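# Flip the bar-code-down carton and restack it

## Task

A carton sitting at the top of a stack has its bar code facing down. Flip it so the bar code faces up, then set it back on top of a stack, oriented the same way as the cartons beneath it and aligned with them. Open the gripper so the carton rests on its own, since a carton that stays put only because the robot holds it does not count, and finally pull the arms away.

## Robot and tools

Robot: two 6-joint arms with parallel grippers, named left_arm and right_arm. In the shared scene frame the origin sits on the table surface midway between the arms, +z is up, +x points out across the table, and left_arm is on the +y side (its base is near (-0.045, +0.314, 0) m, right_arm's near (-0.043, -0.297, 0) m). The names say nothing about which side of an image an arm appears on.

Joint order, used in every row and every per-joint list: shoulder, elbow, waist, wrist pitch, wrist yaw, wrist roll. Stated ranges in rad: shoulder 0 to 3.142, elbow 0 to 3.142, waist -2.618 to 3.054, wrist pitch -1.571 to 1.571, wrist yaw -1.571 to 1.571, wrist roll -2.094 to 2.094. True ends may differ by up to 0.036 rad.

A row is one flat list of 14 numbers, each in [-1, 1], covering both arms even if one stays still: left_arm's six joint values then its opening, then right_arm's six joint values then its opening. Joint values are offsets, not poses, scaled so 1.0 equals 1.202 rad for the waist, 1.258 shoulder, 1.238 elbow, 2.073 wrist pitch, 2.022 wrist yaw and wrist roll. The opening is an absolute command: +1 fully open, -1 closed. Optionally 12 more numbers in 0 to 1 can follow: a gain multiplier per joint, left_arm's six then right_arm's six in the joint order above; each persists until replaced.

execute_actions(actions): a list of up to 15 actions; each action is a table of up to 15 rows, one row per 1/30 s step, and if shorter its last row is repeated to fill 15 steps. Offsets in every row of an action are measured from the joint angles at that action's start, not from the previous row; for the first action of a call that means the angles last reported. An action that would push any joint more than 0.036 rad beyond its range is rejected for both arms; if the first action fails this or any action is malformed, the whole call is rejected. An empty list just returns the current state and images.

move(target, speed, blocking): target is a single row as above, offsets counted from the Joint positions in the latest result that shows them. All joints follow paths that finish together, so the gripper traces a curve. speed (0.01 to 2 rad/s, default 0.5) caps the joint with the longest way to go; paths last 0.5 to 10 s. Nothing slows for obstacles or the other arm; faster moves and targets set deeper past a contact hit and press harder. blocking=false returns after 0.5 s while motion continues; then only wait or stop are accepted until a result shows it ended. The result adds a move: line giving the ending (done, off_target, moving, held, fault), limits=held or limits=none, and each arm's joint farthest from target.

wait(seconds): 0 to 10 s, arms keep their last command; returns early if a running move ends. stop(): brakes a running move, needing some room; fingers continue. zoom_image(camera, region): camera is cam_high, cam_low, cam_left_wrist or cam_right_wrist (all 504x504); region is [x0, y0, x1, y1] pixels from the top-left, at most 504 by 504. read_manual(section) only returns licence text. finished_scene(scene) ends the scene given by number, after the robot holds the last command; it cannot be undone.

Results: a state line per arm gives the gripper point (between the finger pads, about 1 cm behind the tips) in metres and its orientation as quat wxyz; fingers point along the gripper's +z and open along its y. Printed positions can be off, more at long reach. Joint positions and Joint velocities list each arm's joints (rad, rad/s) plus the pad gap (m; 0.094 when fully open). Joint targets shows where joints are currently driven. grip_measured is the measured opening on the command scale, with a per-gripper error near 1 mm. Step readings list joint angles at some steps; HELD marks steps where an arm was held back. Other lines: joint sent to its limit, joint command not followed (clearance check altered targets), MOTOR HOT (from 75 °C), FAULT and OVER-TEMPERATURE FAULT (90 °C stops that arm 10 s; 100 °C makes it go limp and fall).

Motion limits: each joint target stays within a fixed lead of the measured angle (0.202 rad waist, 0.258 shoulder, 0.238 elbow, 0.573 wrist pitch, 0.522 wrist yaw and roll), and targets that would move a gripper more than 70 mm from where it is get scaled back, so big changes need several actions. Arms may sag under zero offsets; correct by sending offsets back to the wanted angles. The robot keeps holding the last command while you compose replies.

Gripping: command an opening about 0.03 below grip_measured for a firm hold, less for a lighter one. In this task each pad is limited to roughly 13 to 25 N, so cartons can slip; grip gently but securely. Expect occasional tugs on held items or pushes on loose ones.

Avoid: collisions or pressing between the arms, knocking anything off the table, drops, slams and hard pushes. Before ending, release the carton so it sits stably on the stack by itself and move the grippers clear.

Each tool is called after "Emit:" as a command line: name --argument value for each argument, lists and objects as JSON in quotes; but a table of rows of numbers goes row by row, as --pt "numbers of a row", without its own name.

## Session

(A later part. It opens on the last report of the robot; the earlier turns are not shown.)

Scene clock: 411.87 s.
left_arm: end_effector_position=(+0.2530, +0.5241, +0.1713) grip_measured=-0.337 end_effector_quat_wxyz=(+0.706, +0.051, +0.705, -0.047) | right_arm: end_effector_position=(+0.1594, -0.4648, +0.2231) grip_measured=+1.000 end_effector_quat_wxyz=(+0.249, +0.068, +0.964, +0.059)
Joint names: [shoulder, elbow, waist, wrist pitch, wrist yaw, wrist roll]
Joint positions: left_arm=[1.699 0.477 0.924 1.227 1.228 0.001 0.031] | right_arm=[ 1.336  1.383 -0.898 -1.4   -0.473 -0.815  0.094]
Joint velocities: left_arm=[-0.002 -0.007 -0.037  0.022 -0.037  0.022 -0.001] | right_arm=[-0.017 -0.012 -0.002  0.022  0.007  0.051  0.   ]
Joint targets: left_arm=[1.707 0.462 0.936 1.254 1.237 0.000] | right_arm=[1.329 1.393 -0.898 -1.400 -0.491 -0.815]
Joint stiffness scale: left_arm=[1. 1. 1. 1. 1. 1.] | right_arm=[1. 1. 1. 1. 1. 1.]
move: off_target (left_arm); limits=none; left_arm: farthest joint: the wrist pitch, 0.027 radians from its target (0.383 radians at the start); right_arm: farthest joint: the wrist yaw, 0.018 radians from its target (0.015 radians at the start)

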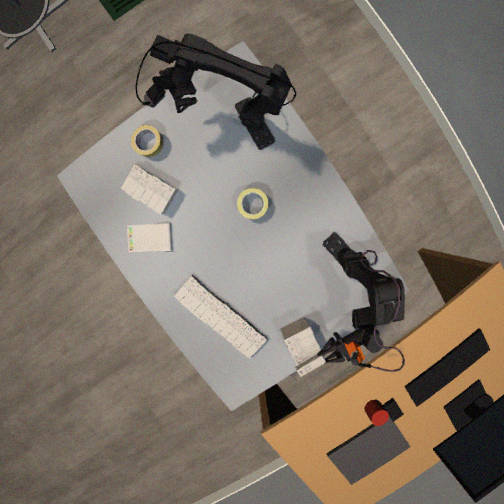

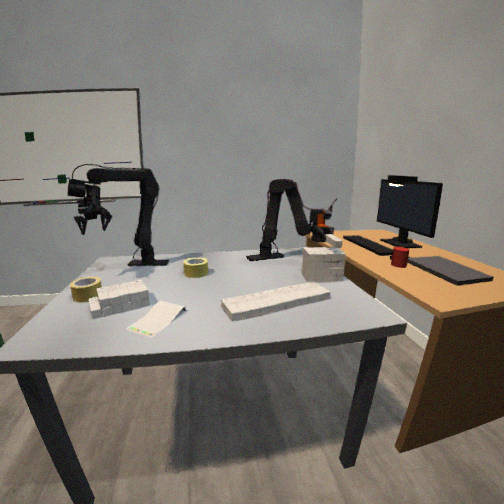

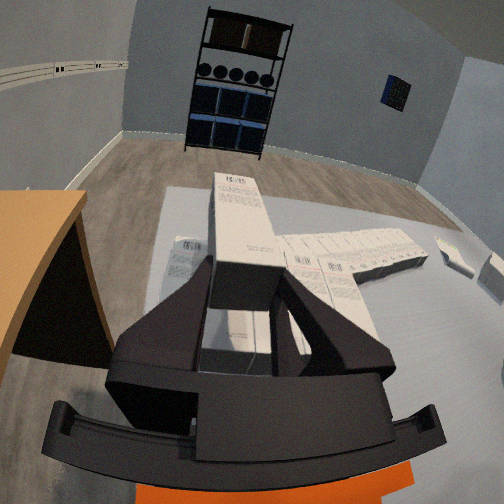

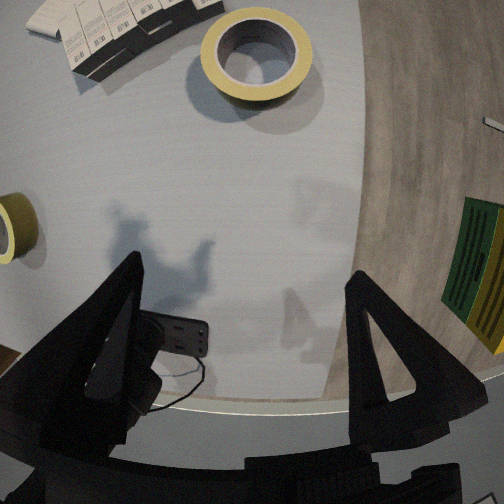

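Emit:
move --target '[0.0597,-0.0326,0.030,0.0552,0.0153,0,-0.44, -0.006,0.008,0,0,-0.007,0,1]' --speed 0.1

Emit:
zoom_image --camera "cam_left_wrist" --region '[120, 150, 380, 390]'

Emit:
zoom_image --camera "cam_high" --region '[275, 315, 355, 395]'

Emit:
zoom_image --camera "cam_low" --region '[290, 200, 370, 280]'

Scene clock: 431.27 s.
left_arm: end_effector_position=(+0.2464, +0.5254, +0.1567) grip_measured=-0.337 end_effector_quat_wxyz=(+0.706, +0.050, +0.705, -0.047) | right_arm: end_effector_position=(+0.1589, -0.4652, +0.2229) grip_measured=+1.000 end_effector_quat_wxyz=(+0.247, +0.068, +0.965, +0.058)
Joint names: [shoulder, elbow, waist, wrist pitch, wrist yaw, wrist roll]
Joint positions: left_arm=[1.765 0.454 0.948 1.314 1.25  0.001 0.031] | right_arm=[ 1.336  1.383 -0.898 -1.4   -0.469 -0.815  0.094]
Joint velocities: left_arm=[ 0.007 -0.012 -0.007  0.007 -0.022 -0.007 -0.001] | right_arm=[ 0.022 -0.002 -0.007 -0.022 -0.022 -0.022  0.   ]
Joint targets: left_arm=[1.774 0.437 0.960 1.341 1.259 0.001] | right_arm=[1.329 1.393 -0.898 -1.400 -0.487 -0.815]
Joint stiffness scale: left_arm=[1. 1. 1. 1. 1. 1.] | right_arm=[1. 1. 1. 1. 1. 1.]
move: off_target (left_arm); limits=none; left_arm: farthest joint: the wrist pitch, 0.027 radians from its target (0.115 radians at the start); right_arm: farthest joint: the wrist yaw, 0.018 radians from its target (0.014 radians at the start)

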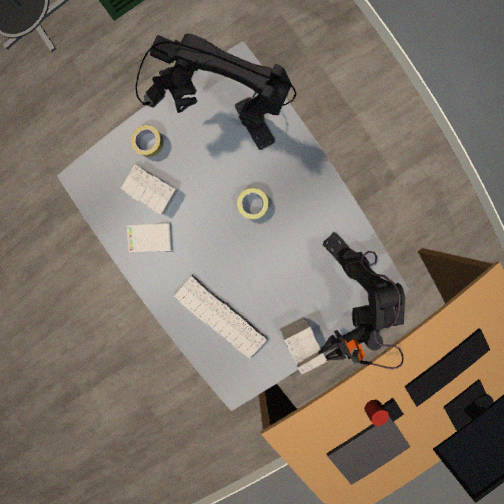

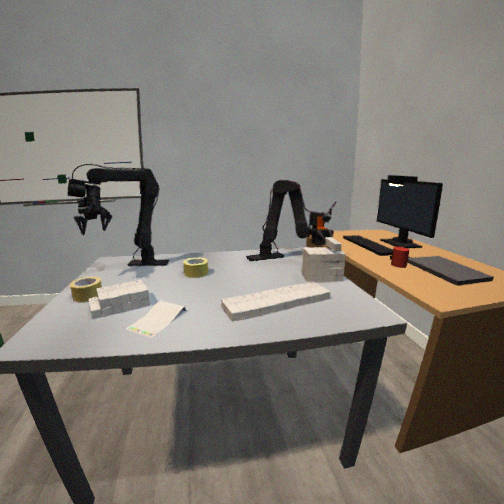

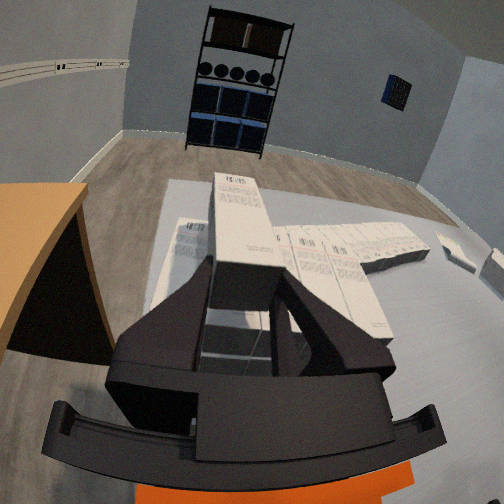

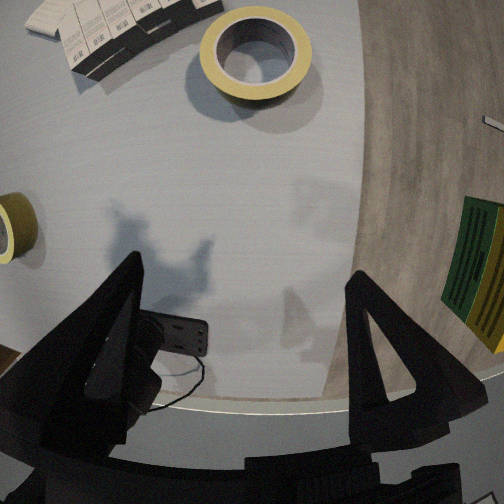

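Region (120, 150, 380, 390) of cam_left_wrist's 504x504 image, scaled by 1.938, with more detail than that image has; it fills the top 465 rows of this view, and the rest is white.

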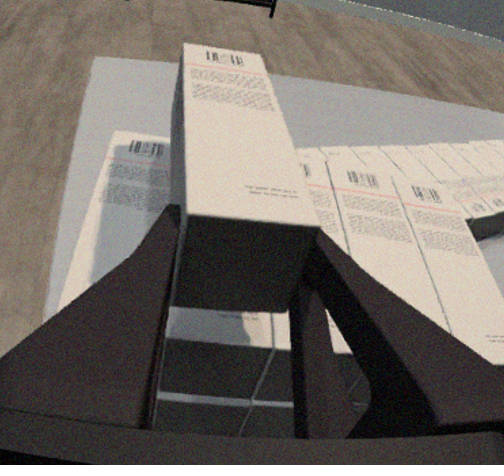

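Region (275, 315, 355, 395) of cam_high's 504x504 image, scaled by 6.300, with more detail than that image has.

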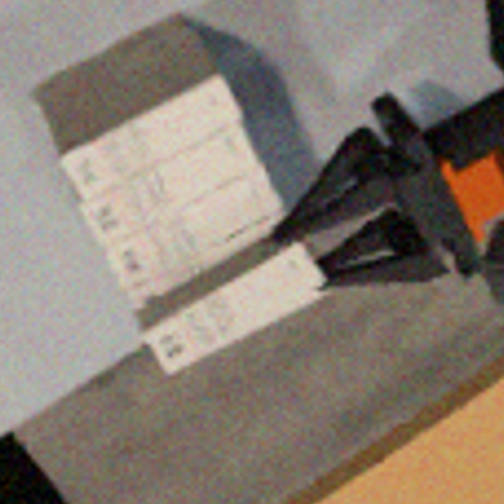

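Region (290, 200, 370, 280) of cam_low's 504x504 image, scaled by 6.300, with more detail than that image has.

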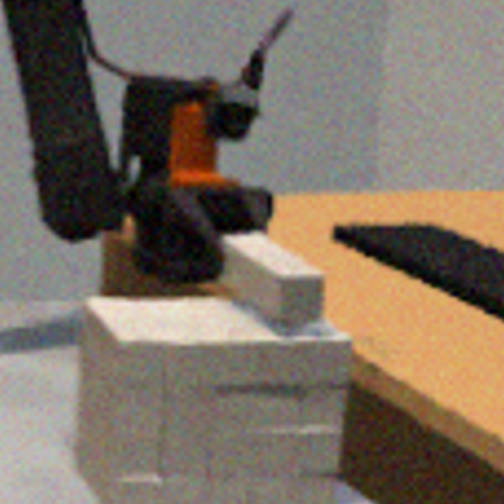

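Emit:
move --target '[0.0375,-0.020,0.006,0.0338,0.003,0,-0.44, -0.006,0.008,0,0,-0.007,0,1]' --speed 0.08

Emit:
zoom_image --camera "cam_left_wrist" --region '[120, 150, 380, 390]'

Emit:
zoom_image --camera "cam_high" --region '[275, 315, 355, 395]'

Emit:
zoom_image --camera "cam_low" --region '[290, 200, 370, 280]'

Scene clock: 450.73 s.
left_arm: end_effector_position=(+0.2470, +0.5266, +0.1511) grip_measured=-0.337 end_effector_quat_wxyz=(+0.707, +0.052, +0.704, -0.045) | right_arm: end_effector_position=(+0.1585, -0.4655, +0.2226) grip_measured=+1.000 end_effector_quat_wxyz=(+0.246, +0.068, +0.965, +0.057)
Joint names: [shoulder, elbow, waist, wrist pitch, wrist yaw, wrist roll]
Joint positions: left_arm=[1.802 0.454 0.948 1.358 1.25  0.001 0.031] | right_arm=[ 1.336  1.383 -0.898 -1.4   -0.466 -0.815  0.094]
Joint velocities: left_arm=[ 0.007 -0.017 -0.002 -0.037 -0.007 -0.007  0.   ] | right_arm=[ 0.012  0.002 -0.002 -0.066 -0.007  0.007  0.   ]
Joint targets: left_arm=[1.812 0.429 0.955 1.384 1.256 0.001] | right_arm=[1.329 1.393 -0.898 -1.400 -0.484 -0.815]
Joint stiffness scale: left_arm=[1. 1. 1. 1. 1. 1.] | right_arm=[1. 1. 1. 1. 1. 1.]
move: off_target (left_arm); limits=none; left_arm: farthest joint: the wrist pitch, 0.026 radians from its target (0.069 radians at the start); right_arm: farthest joint: the wrist yaw, 0.017 radians from its target (0.014 radians at the start)

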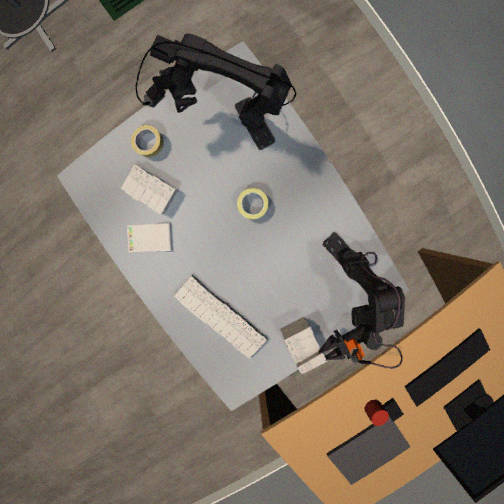

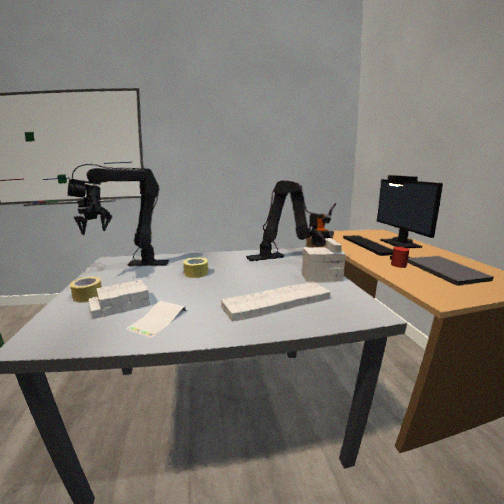

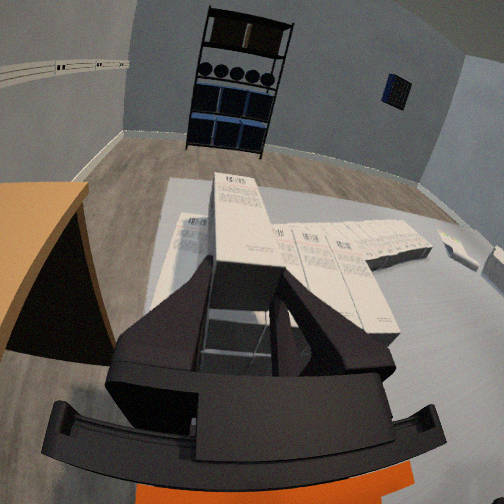

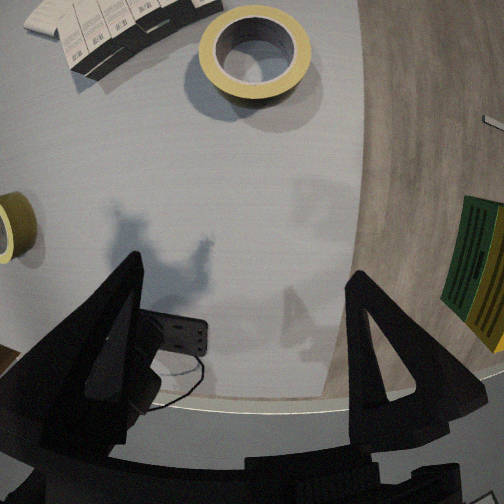

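Region (120, 150, 380, 390) of cam_left_wrist's 504x504 image, scaled by 1.938, with more detail than that image has; it fills the top 465 rows of this view, and the rest is white.

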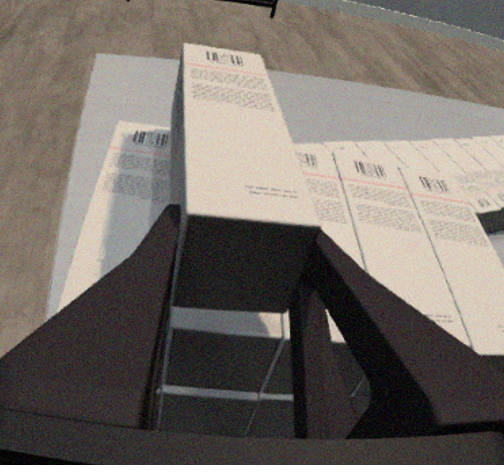

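Region (275, 315, 355, 395) of cam_high's 504x504 image, scaled by 6.300, with more detail than that image has.

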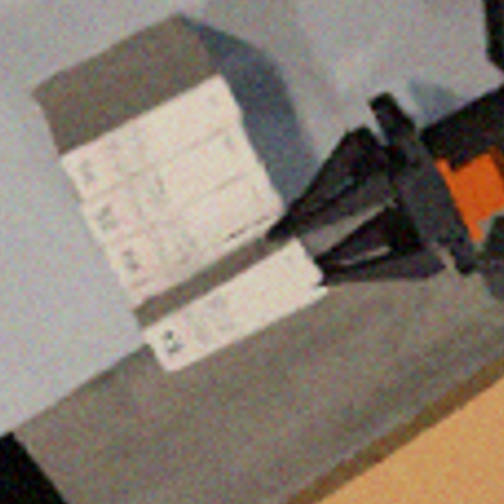

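Region (290, 200, 370, 280) of cam_low's 504x504 image, scaled by 6.300, with more detail than that image has.

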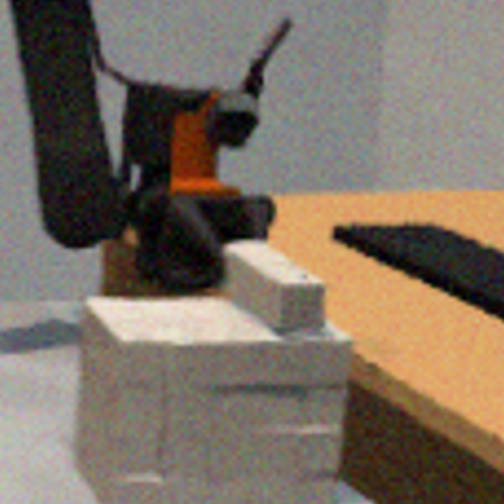

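Emit:
move --target '[0.022,0.055,0.030,-0.020,0.049,0,-0.44, -0.006,0.008,0,0,-0.007,0,1]' --speed 0.08

Emit:
zoom_image --camera "cam_left_wrist" --region '[120, 150, 380, 390]'

Emit:
zoom_image --camera "cam_high" --region '[275, 315, 355, 395]'

Emit:
zoom_image --camera "cam_low" --region '[290, 200, 370, 280]'

Scene clock: 468.27 s.
left_arm: end_effector_position=(+0.2428, +0.5253, +0.1504) grip_measured=-0.337 end_effector_quat_wxyz=(+0.703, +0.070, +0.704, -0.073) | right_arm: end_effector_position=(+0.1581, -0.4658, +0.2223) grip_measured=+1.000 end_effector_quat_wxyz=(+0.245, +0.069, +0.966, +0.056)
Joint names: [shoulder, elbow, waist, wrist pitch, wrist yaw, wrist roll]
Joint positions: left_arm=[1.819 0.488 0.972 1.327 1.34  0.001 0.031] | right_arm=[ 1.336  1.383 -0.898 -1.4   -0.463 -0.815  0.094]
Joint velocities: left_arm=[-0.022 -0.022 -0.007 -0.051  0.007  0.051  0.   ] | right_arm=[-0.022 -0.002 -0.012  0.051  0.037 -0.007  0.   ]
Joint targets: left_arm=[1.829 0.522 0.984 1.316 1.350 0.001] | right_arm=[1.329 1.393 -0.898 -1.400 -0.480 -0.815]
Joint stiffness scale: left_arm=[1. 1. 1. 1. 1. 1.] | right_arm=[1. 1. 1. 1. 1. 1.]
move: off_target (left_arm); limits=none; left_arm: farthest joint: the elbow, 0.034 radians from its target (0.068 radians at the start); right_arm: farthest joint: the wrist yaw, 0.018 radians from its target (0.014 radians at the start)

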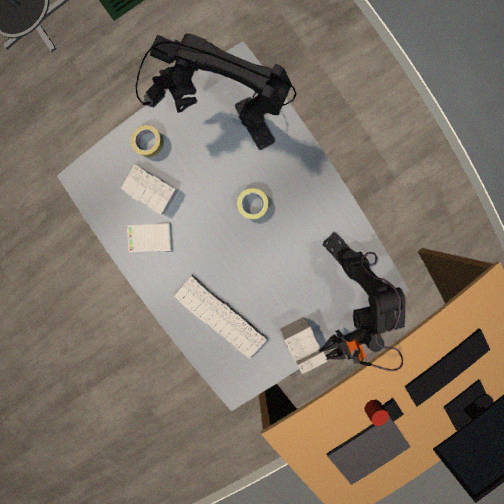

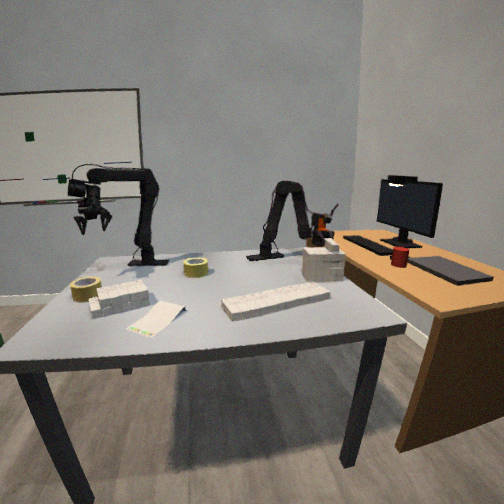

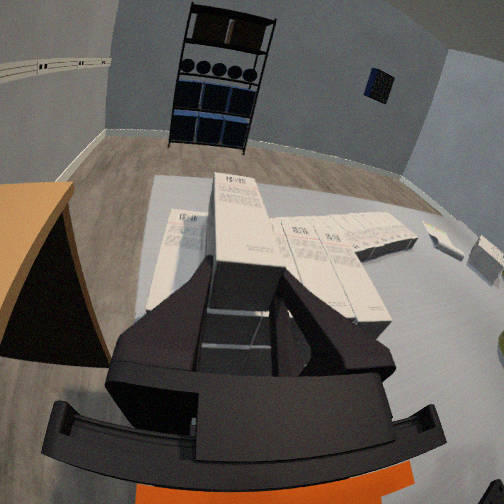

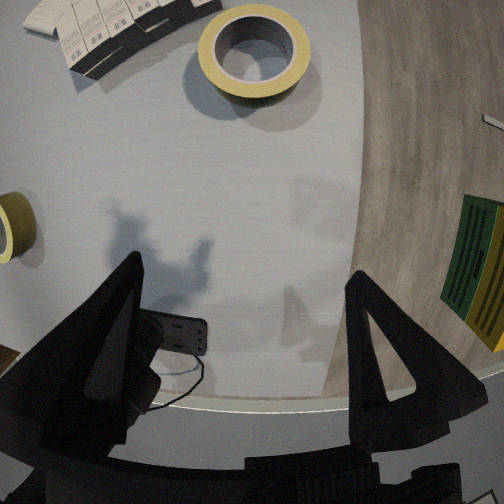

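Region (120, 150, 380, 390) of cam_left_wrist's 504x504 image, scaled by 1.938, with more detail than that image has; it fills the top 465 rows of this view, and the rest is white.

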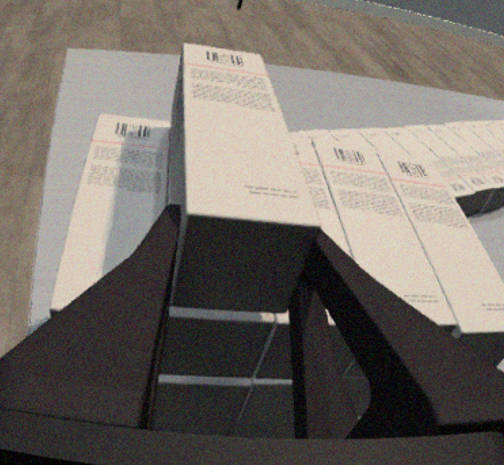

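Region (275, 315, 355, 395) of cam_high's 504x504 image, scaled by 6.300, with more detail than that image has.

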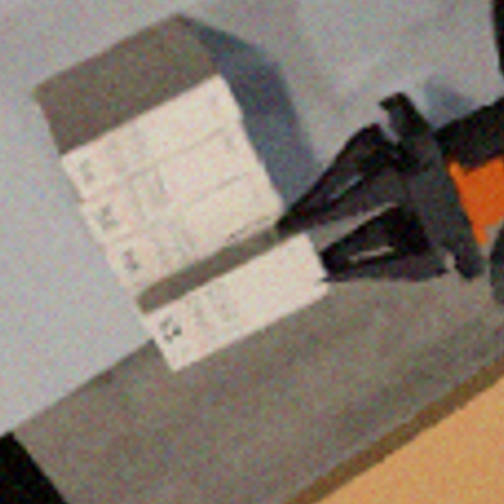

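Region (290, 200, 370, 280) of cam_low's 504x504 image, scaled by 6.300, with more detail than that image has.

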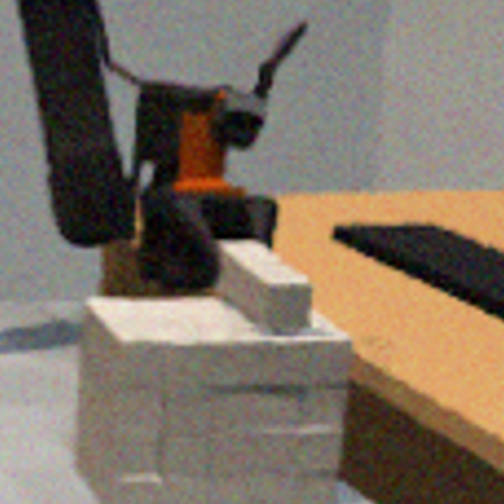

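Emit:
move --target '[0.0369,0.043,0.0135,0.023,0.0168,0,-0.44, -0.006,0.008,0,0,-0.007,0,1]' --speed 0.06

Emit:
zoom_image --camera "cam_left_wrist" --region '[120, 150, 380, 390]'

Emit:
zoom_image --camera "cam_low" --region '[290, 200, 370, 280]'

Scene clock: 483.17 s.
left_arm: end_effector_position=(+0.2443, +0.5263, +0.1467) grip_measured=-0.337 end_effector_quat_wxyz=(+0.703, +0.081, +0.702, -0.079) | right_arm: end_effector_position=(+0.1577, -0.4661, +0.2221) grip_measured=+1.000 end_effector_quat_wxyz=(+0.244, +0.069, +0.966, +0.055)
Joint names: [shoulder, elbow, waist, wrist pitch, wrist yaw, wrist roll]
Joint positions: left_arm=[1.856 0.509 0.972 1.35  1.364 0.001 0.031] | right_arm=[ 1.336  1.383 -0.898 -1.4   -0.46  -0.815  0.094]
Joint velocities: left_arm=[-0.007  0.002 -0.002 -0.022 -0.037  0.066 -0.001] | right_arm=[ 0.017 -0.007 -0.012 -0.066 -0.022  0.037  0.   ]
Joint targets: left_arm=[1.866 0.542 0.988 1.375 1.374 0.001] | right_arm=[1.329 1.393 -0.898 -1.400 -0.477 -0.815]
Joint stiffness scale: left_arm=[1. 1. 1. 1. 1. 1.] | right_arm=[1. 1. 1. 1. 1. 1.]
move: off_target (left_arm); limits=none; left_arm: farthest joint: the elbow, 0.032 radians from its target (0.053 radians at the start); right_arm: farthest joint: the wrist yaw, 0.017 radians from its target (0.015 radians at the start)

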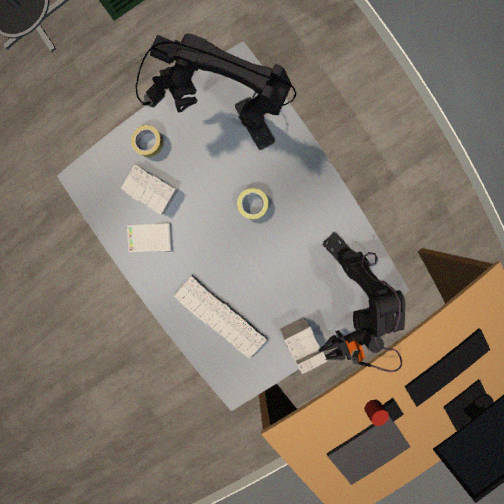

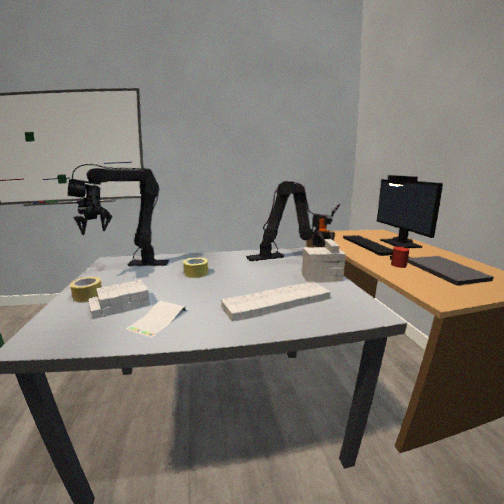

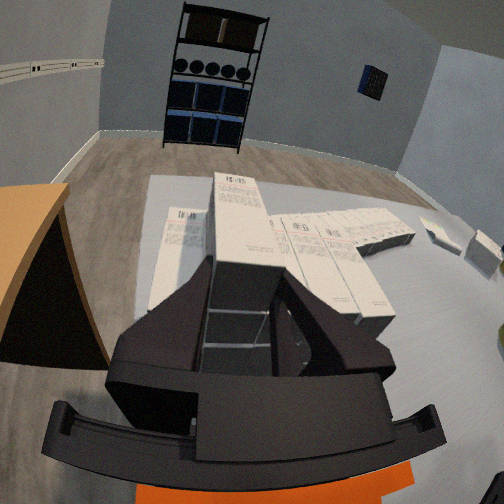

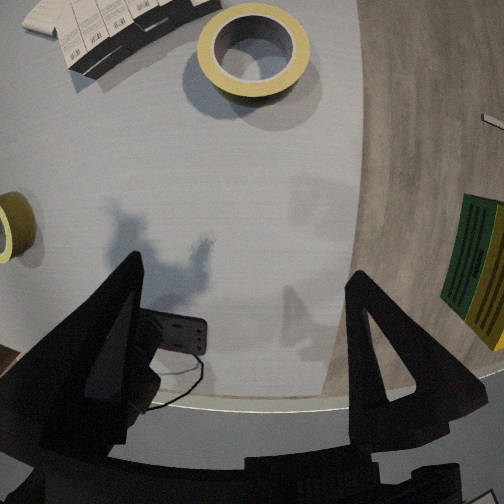

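Region (120, 150, 380, 390) of cam_left_wrist's 504x504 image, scaled by 1.938, with more detail than that image has; it fills the top 465 rows of this view, and the rest is white.

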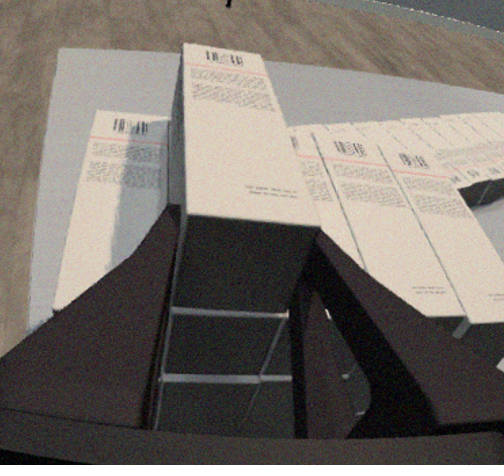

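Region (290, 200, 370, 280) of cam_low's 504x504 image, scaled by 6.300, with more detail than that image has.

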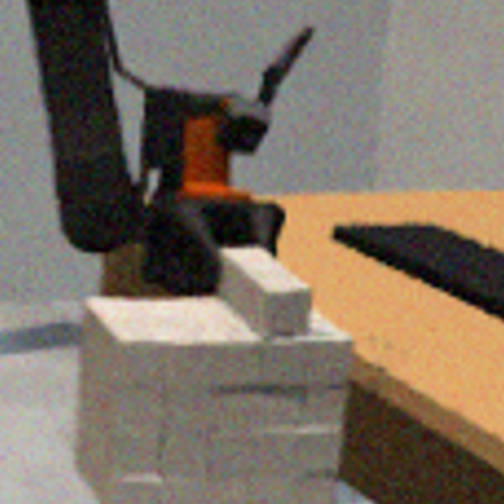

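Emit:
execute_actions --actions '[[[0.010,0.024,0.008,0.012,0.004,0,-0.44,-0.006,0.008,0,0,-0.007,0,1],[0.012,0.024,0.008,0.013,0.004,0,-0.44,-0.006,0.008,0,0,-0.007,0,1],[0.013,0.024,0.008,0.014,0.004,0,-0.44,-0.006,0.008,0,0,-0.007,0,1],[0.014,0.024,0.008,0.015,0.004,0,-0.44,-0.006,0.008,0,0,-0.007,0,1],[0.015,0.024,0.008,0.016,0.004,0,-0.44,-0.006,0.008,0,0,-0.007,0,1],[0.016,0.024,0.008,0.017,0.004,0,-0.44,-0.006,0.008,0,0,-0.007,0,1]]]'

Emit:
zoom_image --camera "cam_left_wrist" --region '[120, 150, 380, 390]'

Emit:
zoom_image --camera "cam_low" --region '[290, 200, 370, 280]'

Scene clock: 490.37 s.
left_arm: end_effector_position=(+0.2444, +0.5264, +0.1444) grip_measured=-0.337 end_effector_quat_wxyz=(+0.703, +0.081, +0.702, -0.080) | right_arm: end_effector_position=(+0.1577, -0.4661, +0.2221) grip_measured=+1.000 end_effector_quat_wxyz=(+0.244, +0.069, +0.966, +0.055)
Joint names: [shoulder, elbow, waist, wrist pitch, wrist yaw, wrist roll]
Joint positions: left_arm=[1.867 0.509 0.972 1.359 1.365 0.001 0.031] | right_arm=[ 1.336  1.383 -0.898 -1.4   -0.46  -0.815  0.094]
Joint velocities: left_arm=[-0.012  0.012  0.002 -0.022 -0.095 -0.066 -0.   ] | right_arm=[ 0.022  0.002 -0.032  0.022 -0.022  0.007  0.   ]
Joint targets: left_arm=[1.876 0.539 0.982 1.385 1.373 0.001] | right_arm=[1.329 1.393 -0.898 -1.400 -0.474 -0.815]
Joint stiffness scale: left_arm=[1. 1. 1. 1. 1. 1.] | right_arm=[1. 1. 1. 1. 1. 1.]
Step readings (joint positions):
0: left_arm=[1.856 0.509 0.972 1.350 1.365 0.001] | right_arm=[1.336 1.383 -0.898 -1.400 -0.460 -0.815]
1: left_arm=[1.856 0.509 0.972 1.350 1.365 0.001] | right_arm=[1.336 1.383 -0.898 -1.400 -0.460 -0.815]
2: left_arm=[1.856 0.509 0.972 1.350 1.365 0.001] | right_arm=[1.336 1.383 -0.898 -1.400 -0.460 -0.815]
4: left_arm=[1.856 0.509 0.972 1.352 1.365 0.001] | right_arm=[1.336 1.383 -0.898 -1.400 -0.460 -0.815]
8: left_arm=[1.861 0.509 0.972 1.358 1.365 0.001] | right_arm=[1.336 1.383 -0.898 -1.400 -0.460 -0.815]
15: Joint positions above

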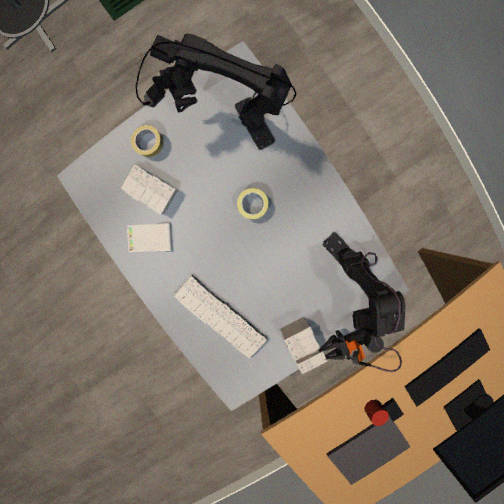

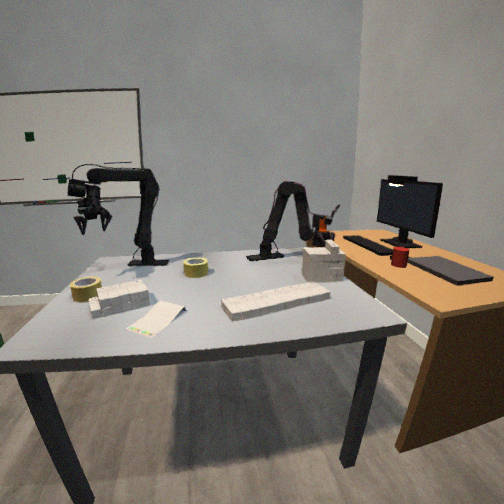

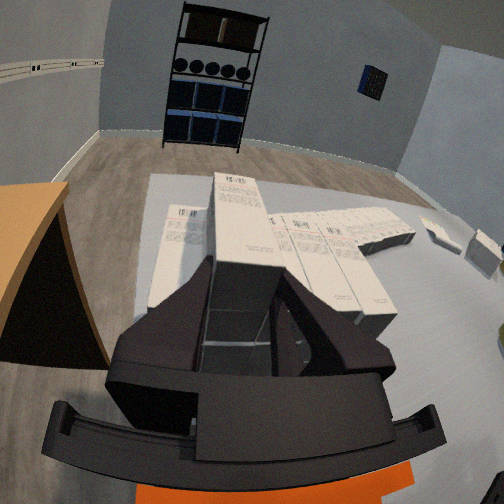

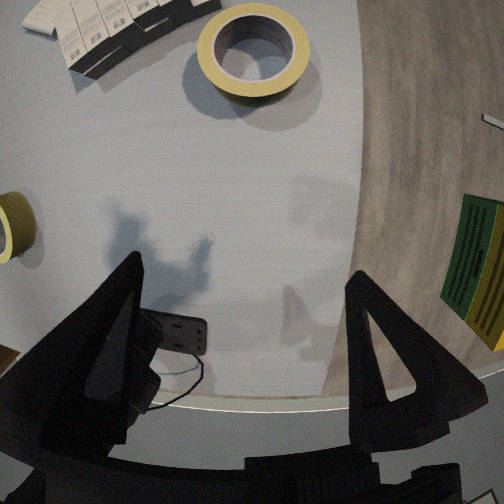

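Region (120, 150, 380, 390) of cam_left_wrist's 504x504 image, scaled by 1.938, with more detail than that image has; it fills the top 465 rows of this view, and the rest is white.

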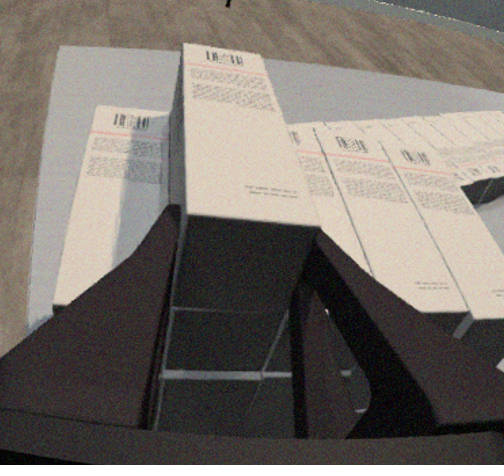

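Region (290, 200, 370, 280) of cam_low's 504x504 image, scaled by 6.300, with more detail than that image has.

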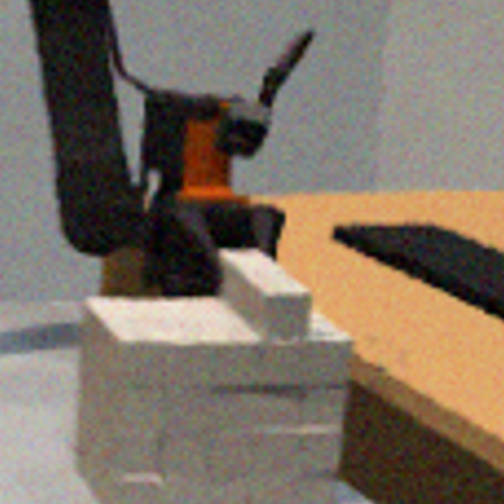

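Flush. Release.

Emit:
execute_actions --actions '[[[0,0.02,0,0.01,0,0,-0.33,-0.006,0.008,0,0,-0.007,0,1],[0,0.02,0,0.01,0,0,-0.30,-0.006,0.008,0,0,-0.007,0,1],[0,0.02,0,0.01,0,0,-0.26,-0.006,0.008,0,0,-0.007,0,1],[0,0.02,0,0.01,0,0,-0.2,-0.006,0.008,0,0,-0.007,0,1],[0,0.02,0,0.01,0,0,-0.1,-0.006,0.008,0,0,-0.007,0,1],[0,0.02,0,0.01,0,0,0.0,-0.006,0.008,0,0,-0.007,0,1],[0,0.02,0,0.01,0,0,0.2,-0.006,0.008,0,0,-0.007,0,1],[0,0.02,0,0.01,0,0,0.4,-0.006,0.008,0,0,-0.007,0,1]]]'

Emit:
move --target '[-0.33,0.10,0.08,-0.25,0,0,0.6, -0.006,0.008,0,0,-0.007,0,1]' --speed 0.4

Emit:
zoom_image --camera "cam_left_wrist" --region '[100, 150, 400, 400]'

Emit:
zoom_image --camera "cam_low" --region '[290, 200, 370, 280]'

Scene clock: 499.13 s.
left_arm: end_effector_position=(+0.2444, +0.5264, +0.1446) grip_measured=+0.398 end_effector_quat_wxyz=(+0.703, +0.082, +0.702, -0.079) | right_arm: end_effector_position=(+0.1577, -0.4661, +0.2221) grip_measured=+1.000 end_effector_quat_wxyz=(+0.244, +0.069, +0.966, +0.055)
Joint names: [shoulder, elbow, waist, wrist pitch, wrist yaw, wrist roll]
Joint positions: left_arm=[1.867 0.509 0.972 1.361 1.365 0.001 0.066] | right_arm=[ 1.336  1.383 -0.898 -1.4   -0.46  -0.815  0.094]
Joint velocities: left_arm=[-0.012 -0.007 -0.002 -0.037  0.037 -0.037 -0.   ] | right_arm=[-0.017  0.002 -0.002  0.007  0.007  0.022  0.   ]
Joint targets: left_arm=[1.867 0.534 0.972 1.380 1.365 0.001] | right_arm=[1.329 1.393 -0.898 -1.400 -0.474 -0.815]
Joint stiffness scale: left_arm=[1. 1. 1. 1. 1. 1.] | right_arm=[1. 1. 1. 1. 1. 1.]
Step readings (joint positions):
0: left_arm=[1.867 0.509 0.972 1.360 1.365 0.001] | right_arm=[1.336 1.383 -0.898 -1.400 -0.460 -0.815]
1: left_arm=[1.867 0.509 0.972 1.360 1.365 0.001] | right_arm=[1.336 1.383 -0.898 -1.400 -0.460 -0.815]
2: left_arm=[1.867 0.509 0.972 1.360 1.365 0.001] | right_arm=[1.336 1.383 -0.898 -1.400 -0.460 -0.815]
4: left_arm=[1.867 0.509 0.972 1.361 1.365 0.001] | right_arm=[1.336 1.383 -0.898 -1.400 -0.460 -0.815]
8: left_arm=[1.867 0.509 0.972 1.361 1.365 0.001] | right_arm=[1.336 1.383 -0.898 -1.400 -0.460 -0.815]
15: Joint positions above

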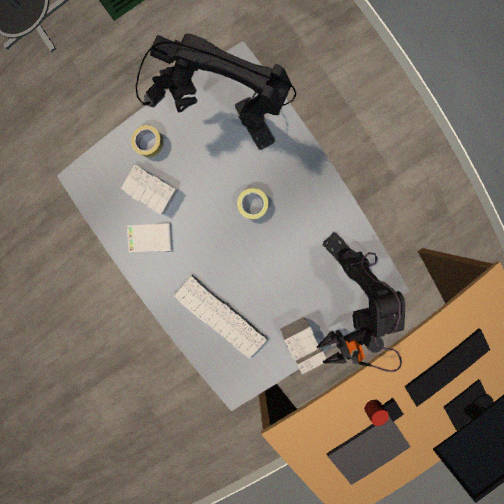

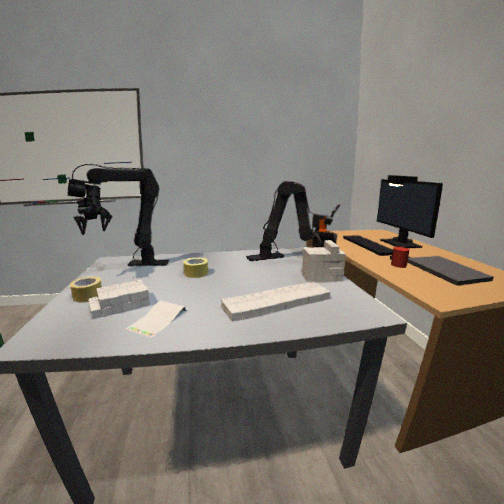

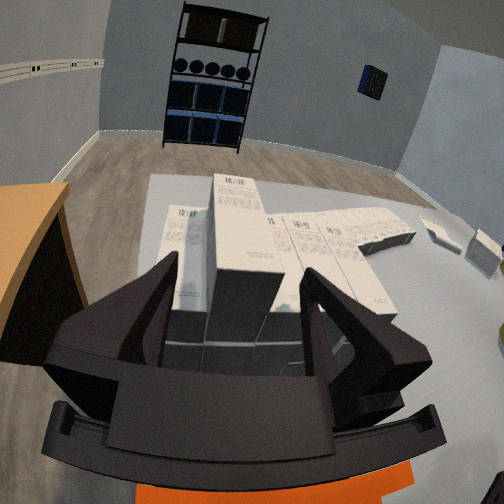

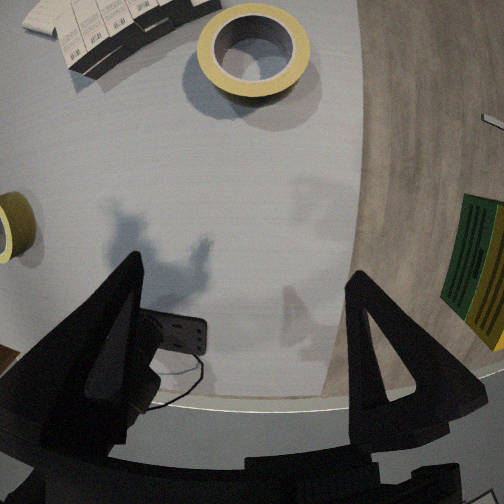

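Scene clock: 501.20 s.
left_arm: end_effector_position=(+0.2222, +0.5414, +0.2295) grip_measured=+0.598 end_effector_quat_wxyz=(+0.704, +0.045, +0.707, -0.056) | right_arm: end_effector_position=(+0.1573, -0.4665, +0.2218) grip_measured=+1.000 end_effector_quat_wxyz=(+0.242, +0.069, +0.966, +0.054)
Joint names: [shoulder, elbow, waist, wrist pitch, wrist yaw, wrist roll]
Joint positions: left_arm=[1.477 0.6   1.057 0.86  1.365 0.001 0.075] | right_arm=[ 1.336  1.383 -0.898 -1.4   -0.456 -0.815  0.094]
Joint velocities: left_arm=[ 0.002 -0.012 -0.007 -0.007 -0.037 -0.081  0.001] | right_arm=[ 0.007 -0.007 -0.002 -0.007 -0.11  -0.051  0.   ]
Joint targets: left_arm=[1.452 0.633 1.069 0.843 1.365 0.001] | right_arm=[1.329 1.393 -0.898 -1.400 -0.474 -0.815]
Joint stiffness scale: left_arm=[1. 1. 1. 1. 1. 1.] | right_arm=[1. 1. 1. 1. 1. 1.]
move: off_target (left_arm); limits=none; left_arm: farthest joint: the elbow, 0.033 radians from its target (0.124 radians at the start); right_arm: farthest joint: the wrist yaw, 0.018 radians from its target (0.014 radians at the start)

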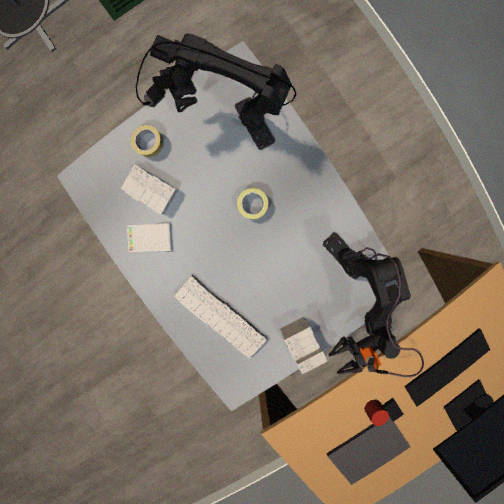

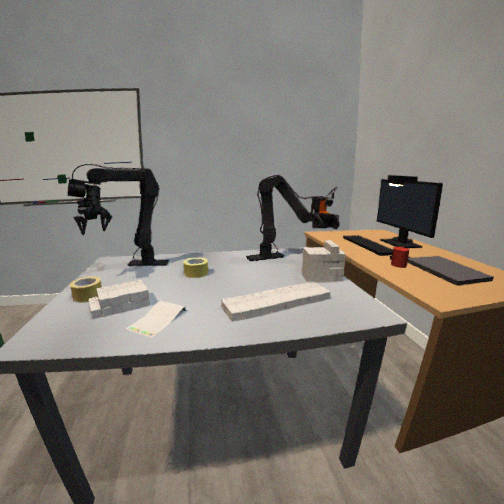

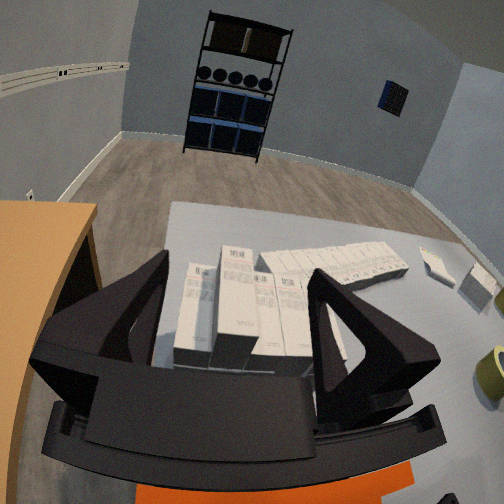

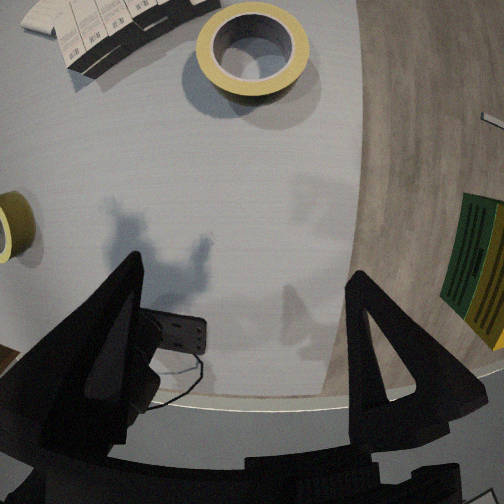

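Region (100, 150, 400, 400) of cam_left_wrist's 504x504 image, scaled by 1.680, with more detail than that image has.

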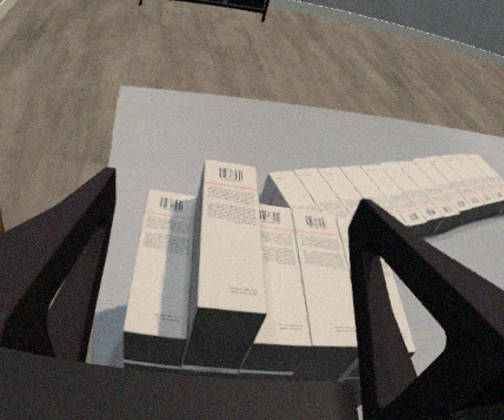

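Region (290, 200, 370, 280) of cam_low's 504x504 image, scaled by 6.300, with more detail than that image has.

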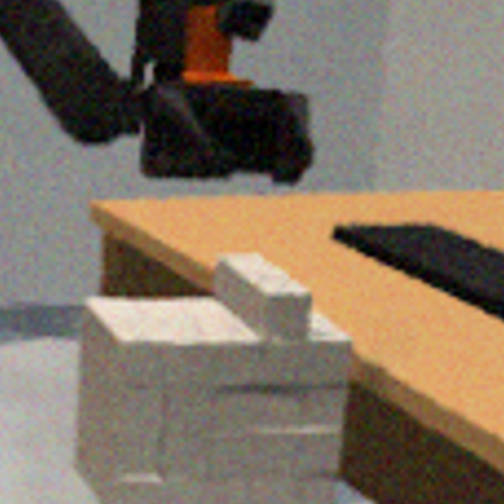

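Emit:
move --target '[-0.3,0.1,0.1,-0.2,-0.1,0,1, -0.006,0.008,0,0,-0.007,0,1]' --speed 0.6

Emit:
finished_scene --scene 1

Scene clock: 506.33 s.
left_arm: end_effector_position=(+0.1831, +0.5591, +0.3139) grip_measured=+1.000 end_effector_quat_wxyz=(+0.708, -0.044, +0.701, +0.067) | right_arm: end_effector_position=(+0.1568, -0.4668, +0.2216) grip_measured=+1.000 end_effector_quat_wxyz=(+0.241, +0.069, +0.967, +0.053)
Joint names: [shoulder, elbow, waist, wrist pitch, wrist yaw, wrist roll]
Joint positions: left_arm=[1.12  0.692 1.165 0.461 1.172 0.001 0.094] | right_arm=[ 1.336  1.383 -0.898 -1.4   -0.453 -0.815  0.094]
Joint velocities: left_arm=[-0.007 -0.012 -0.002 -0.095  0.022 -0.022  0.   ] | right_arm=[-0.002 -0.007 -0.002 -0.022  0.051 -0.007  0.   ]
Joint targets: left_arm=[1.100 0.724 1.177 0.445 1.163 0.001] | right_arm=[1.329 1.393 -0.898 -1.400 -0.470 -0.815]
Joint stiffness scale: left_arm=[1. 1. 1. 1. 1. 1.] | right_arm=[1. 1. 1. 1. 1. 1.]
move: off_target (left_arm); limits=none; left_arm: farthest joint: the elbow, 0.031 radians from its target (0.124 radians at the start); right_arm: farthest joint: the wrist yaw, 0.018 radians from its target (0.014 radians at the start)

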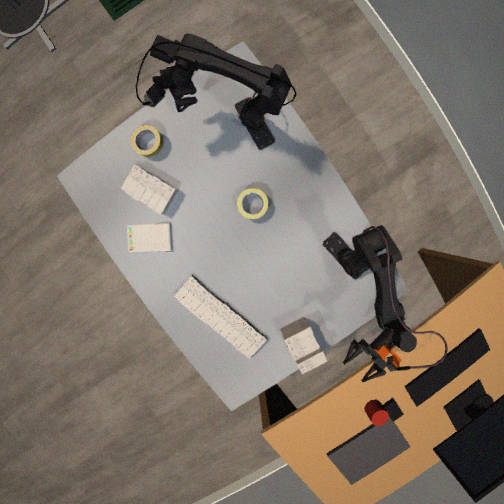

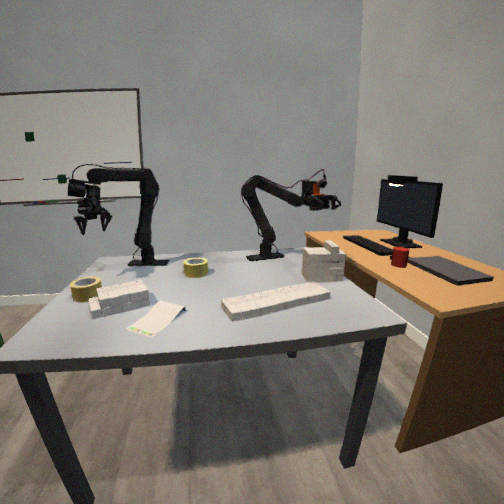

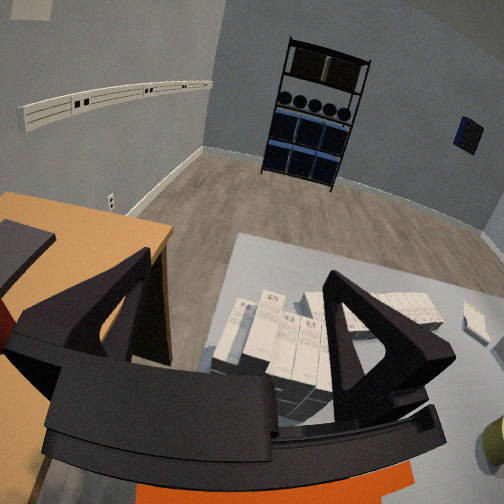

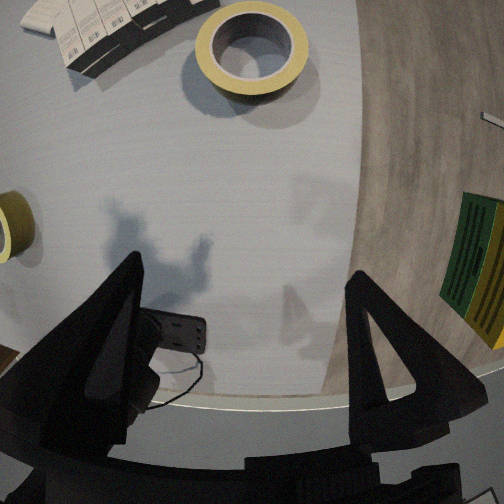

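The scene is finished: the task was done.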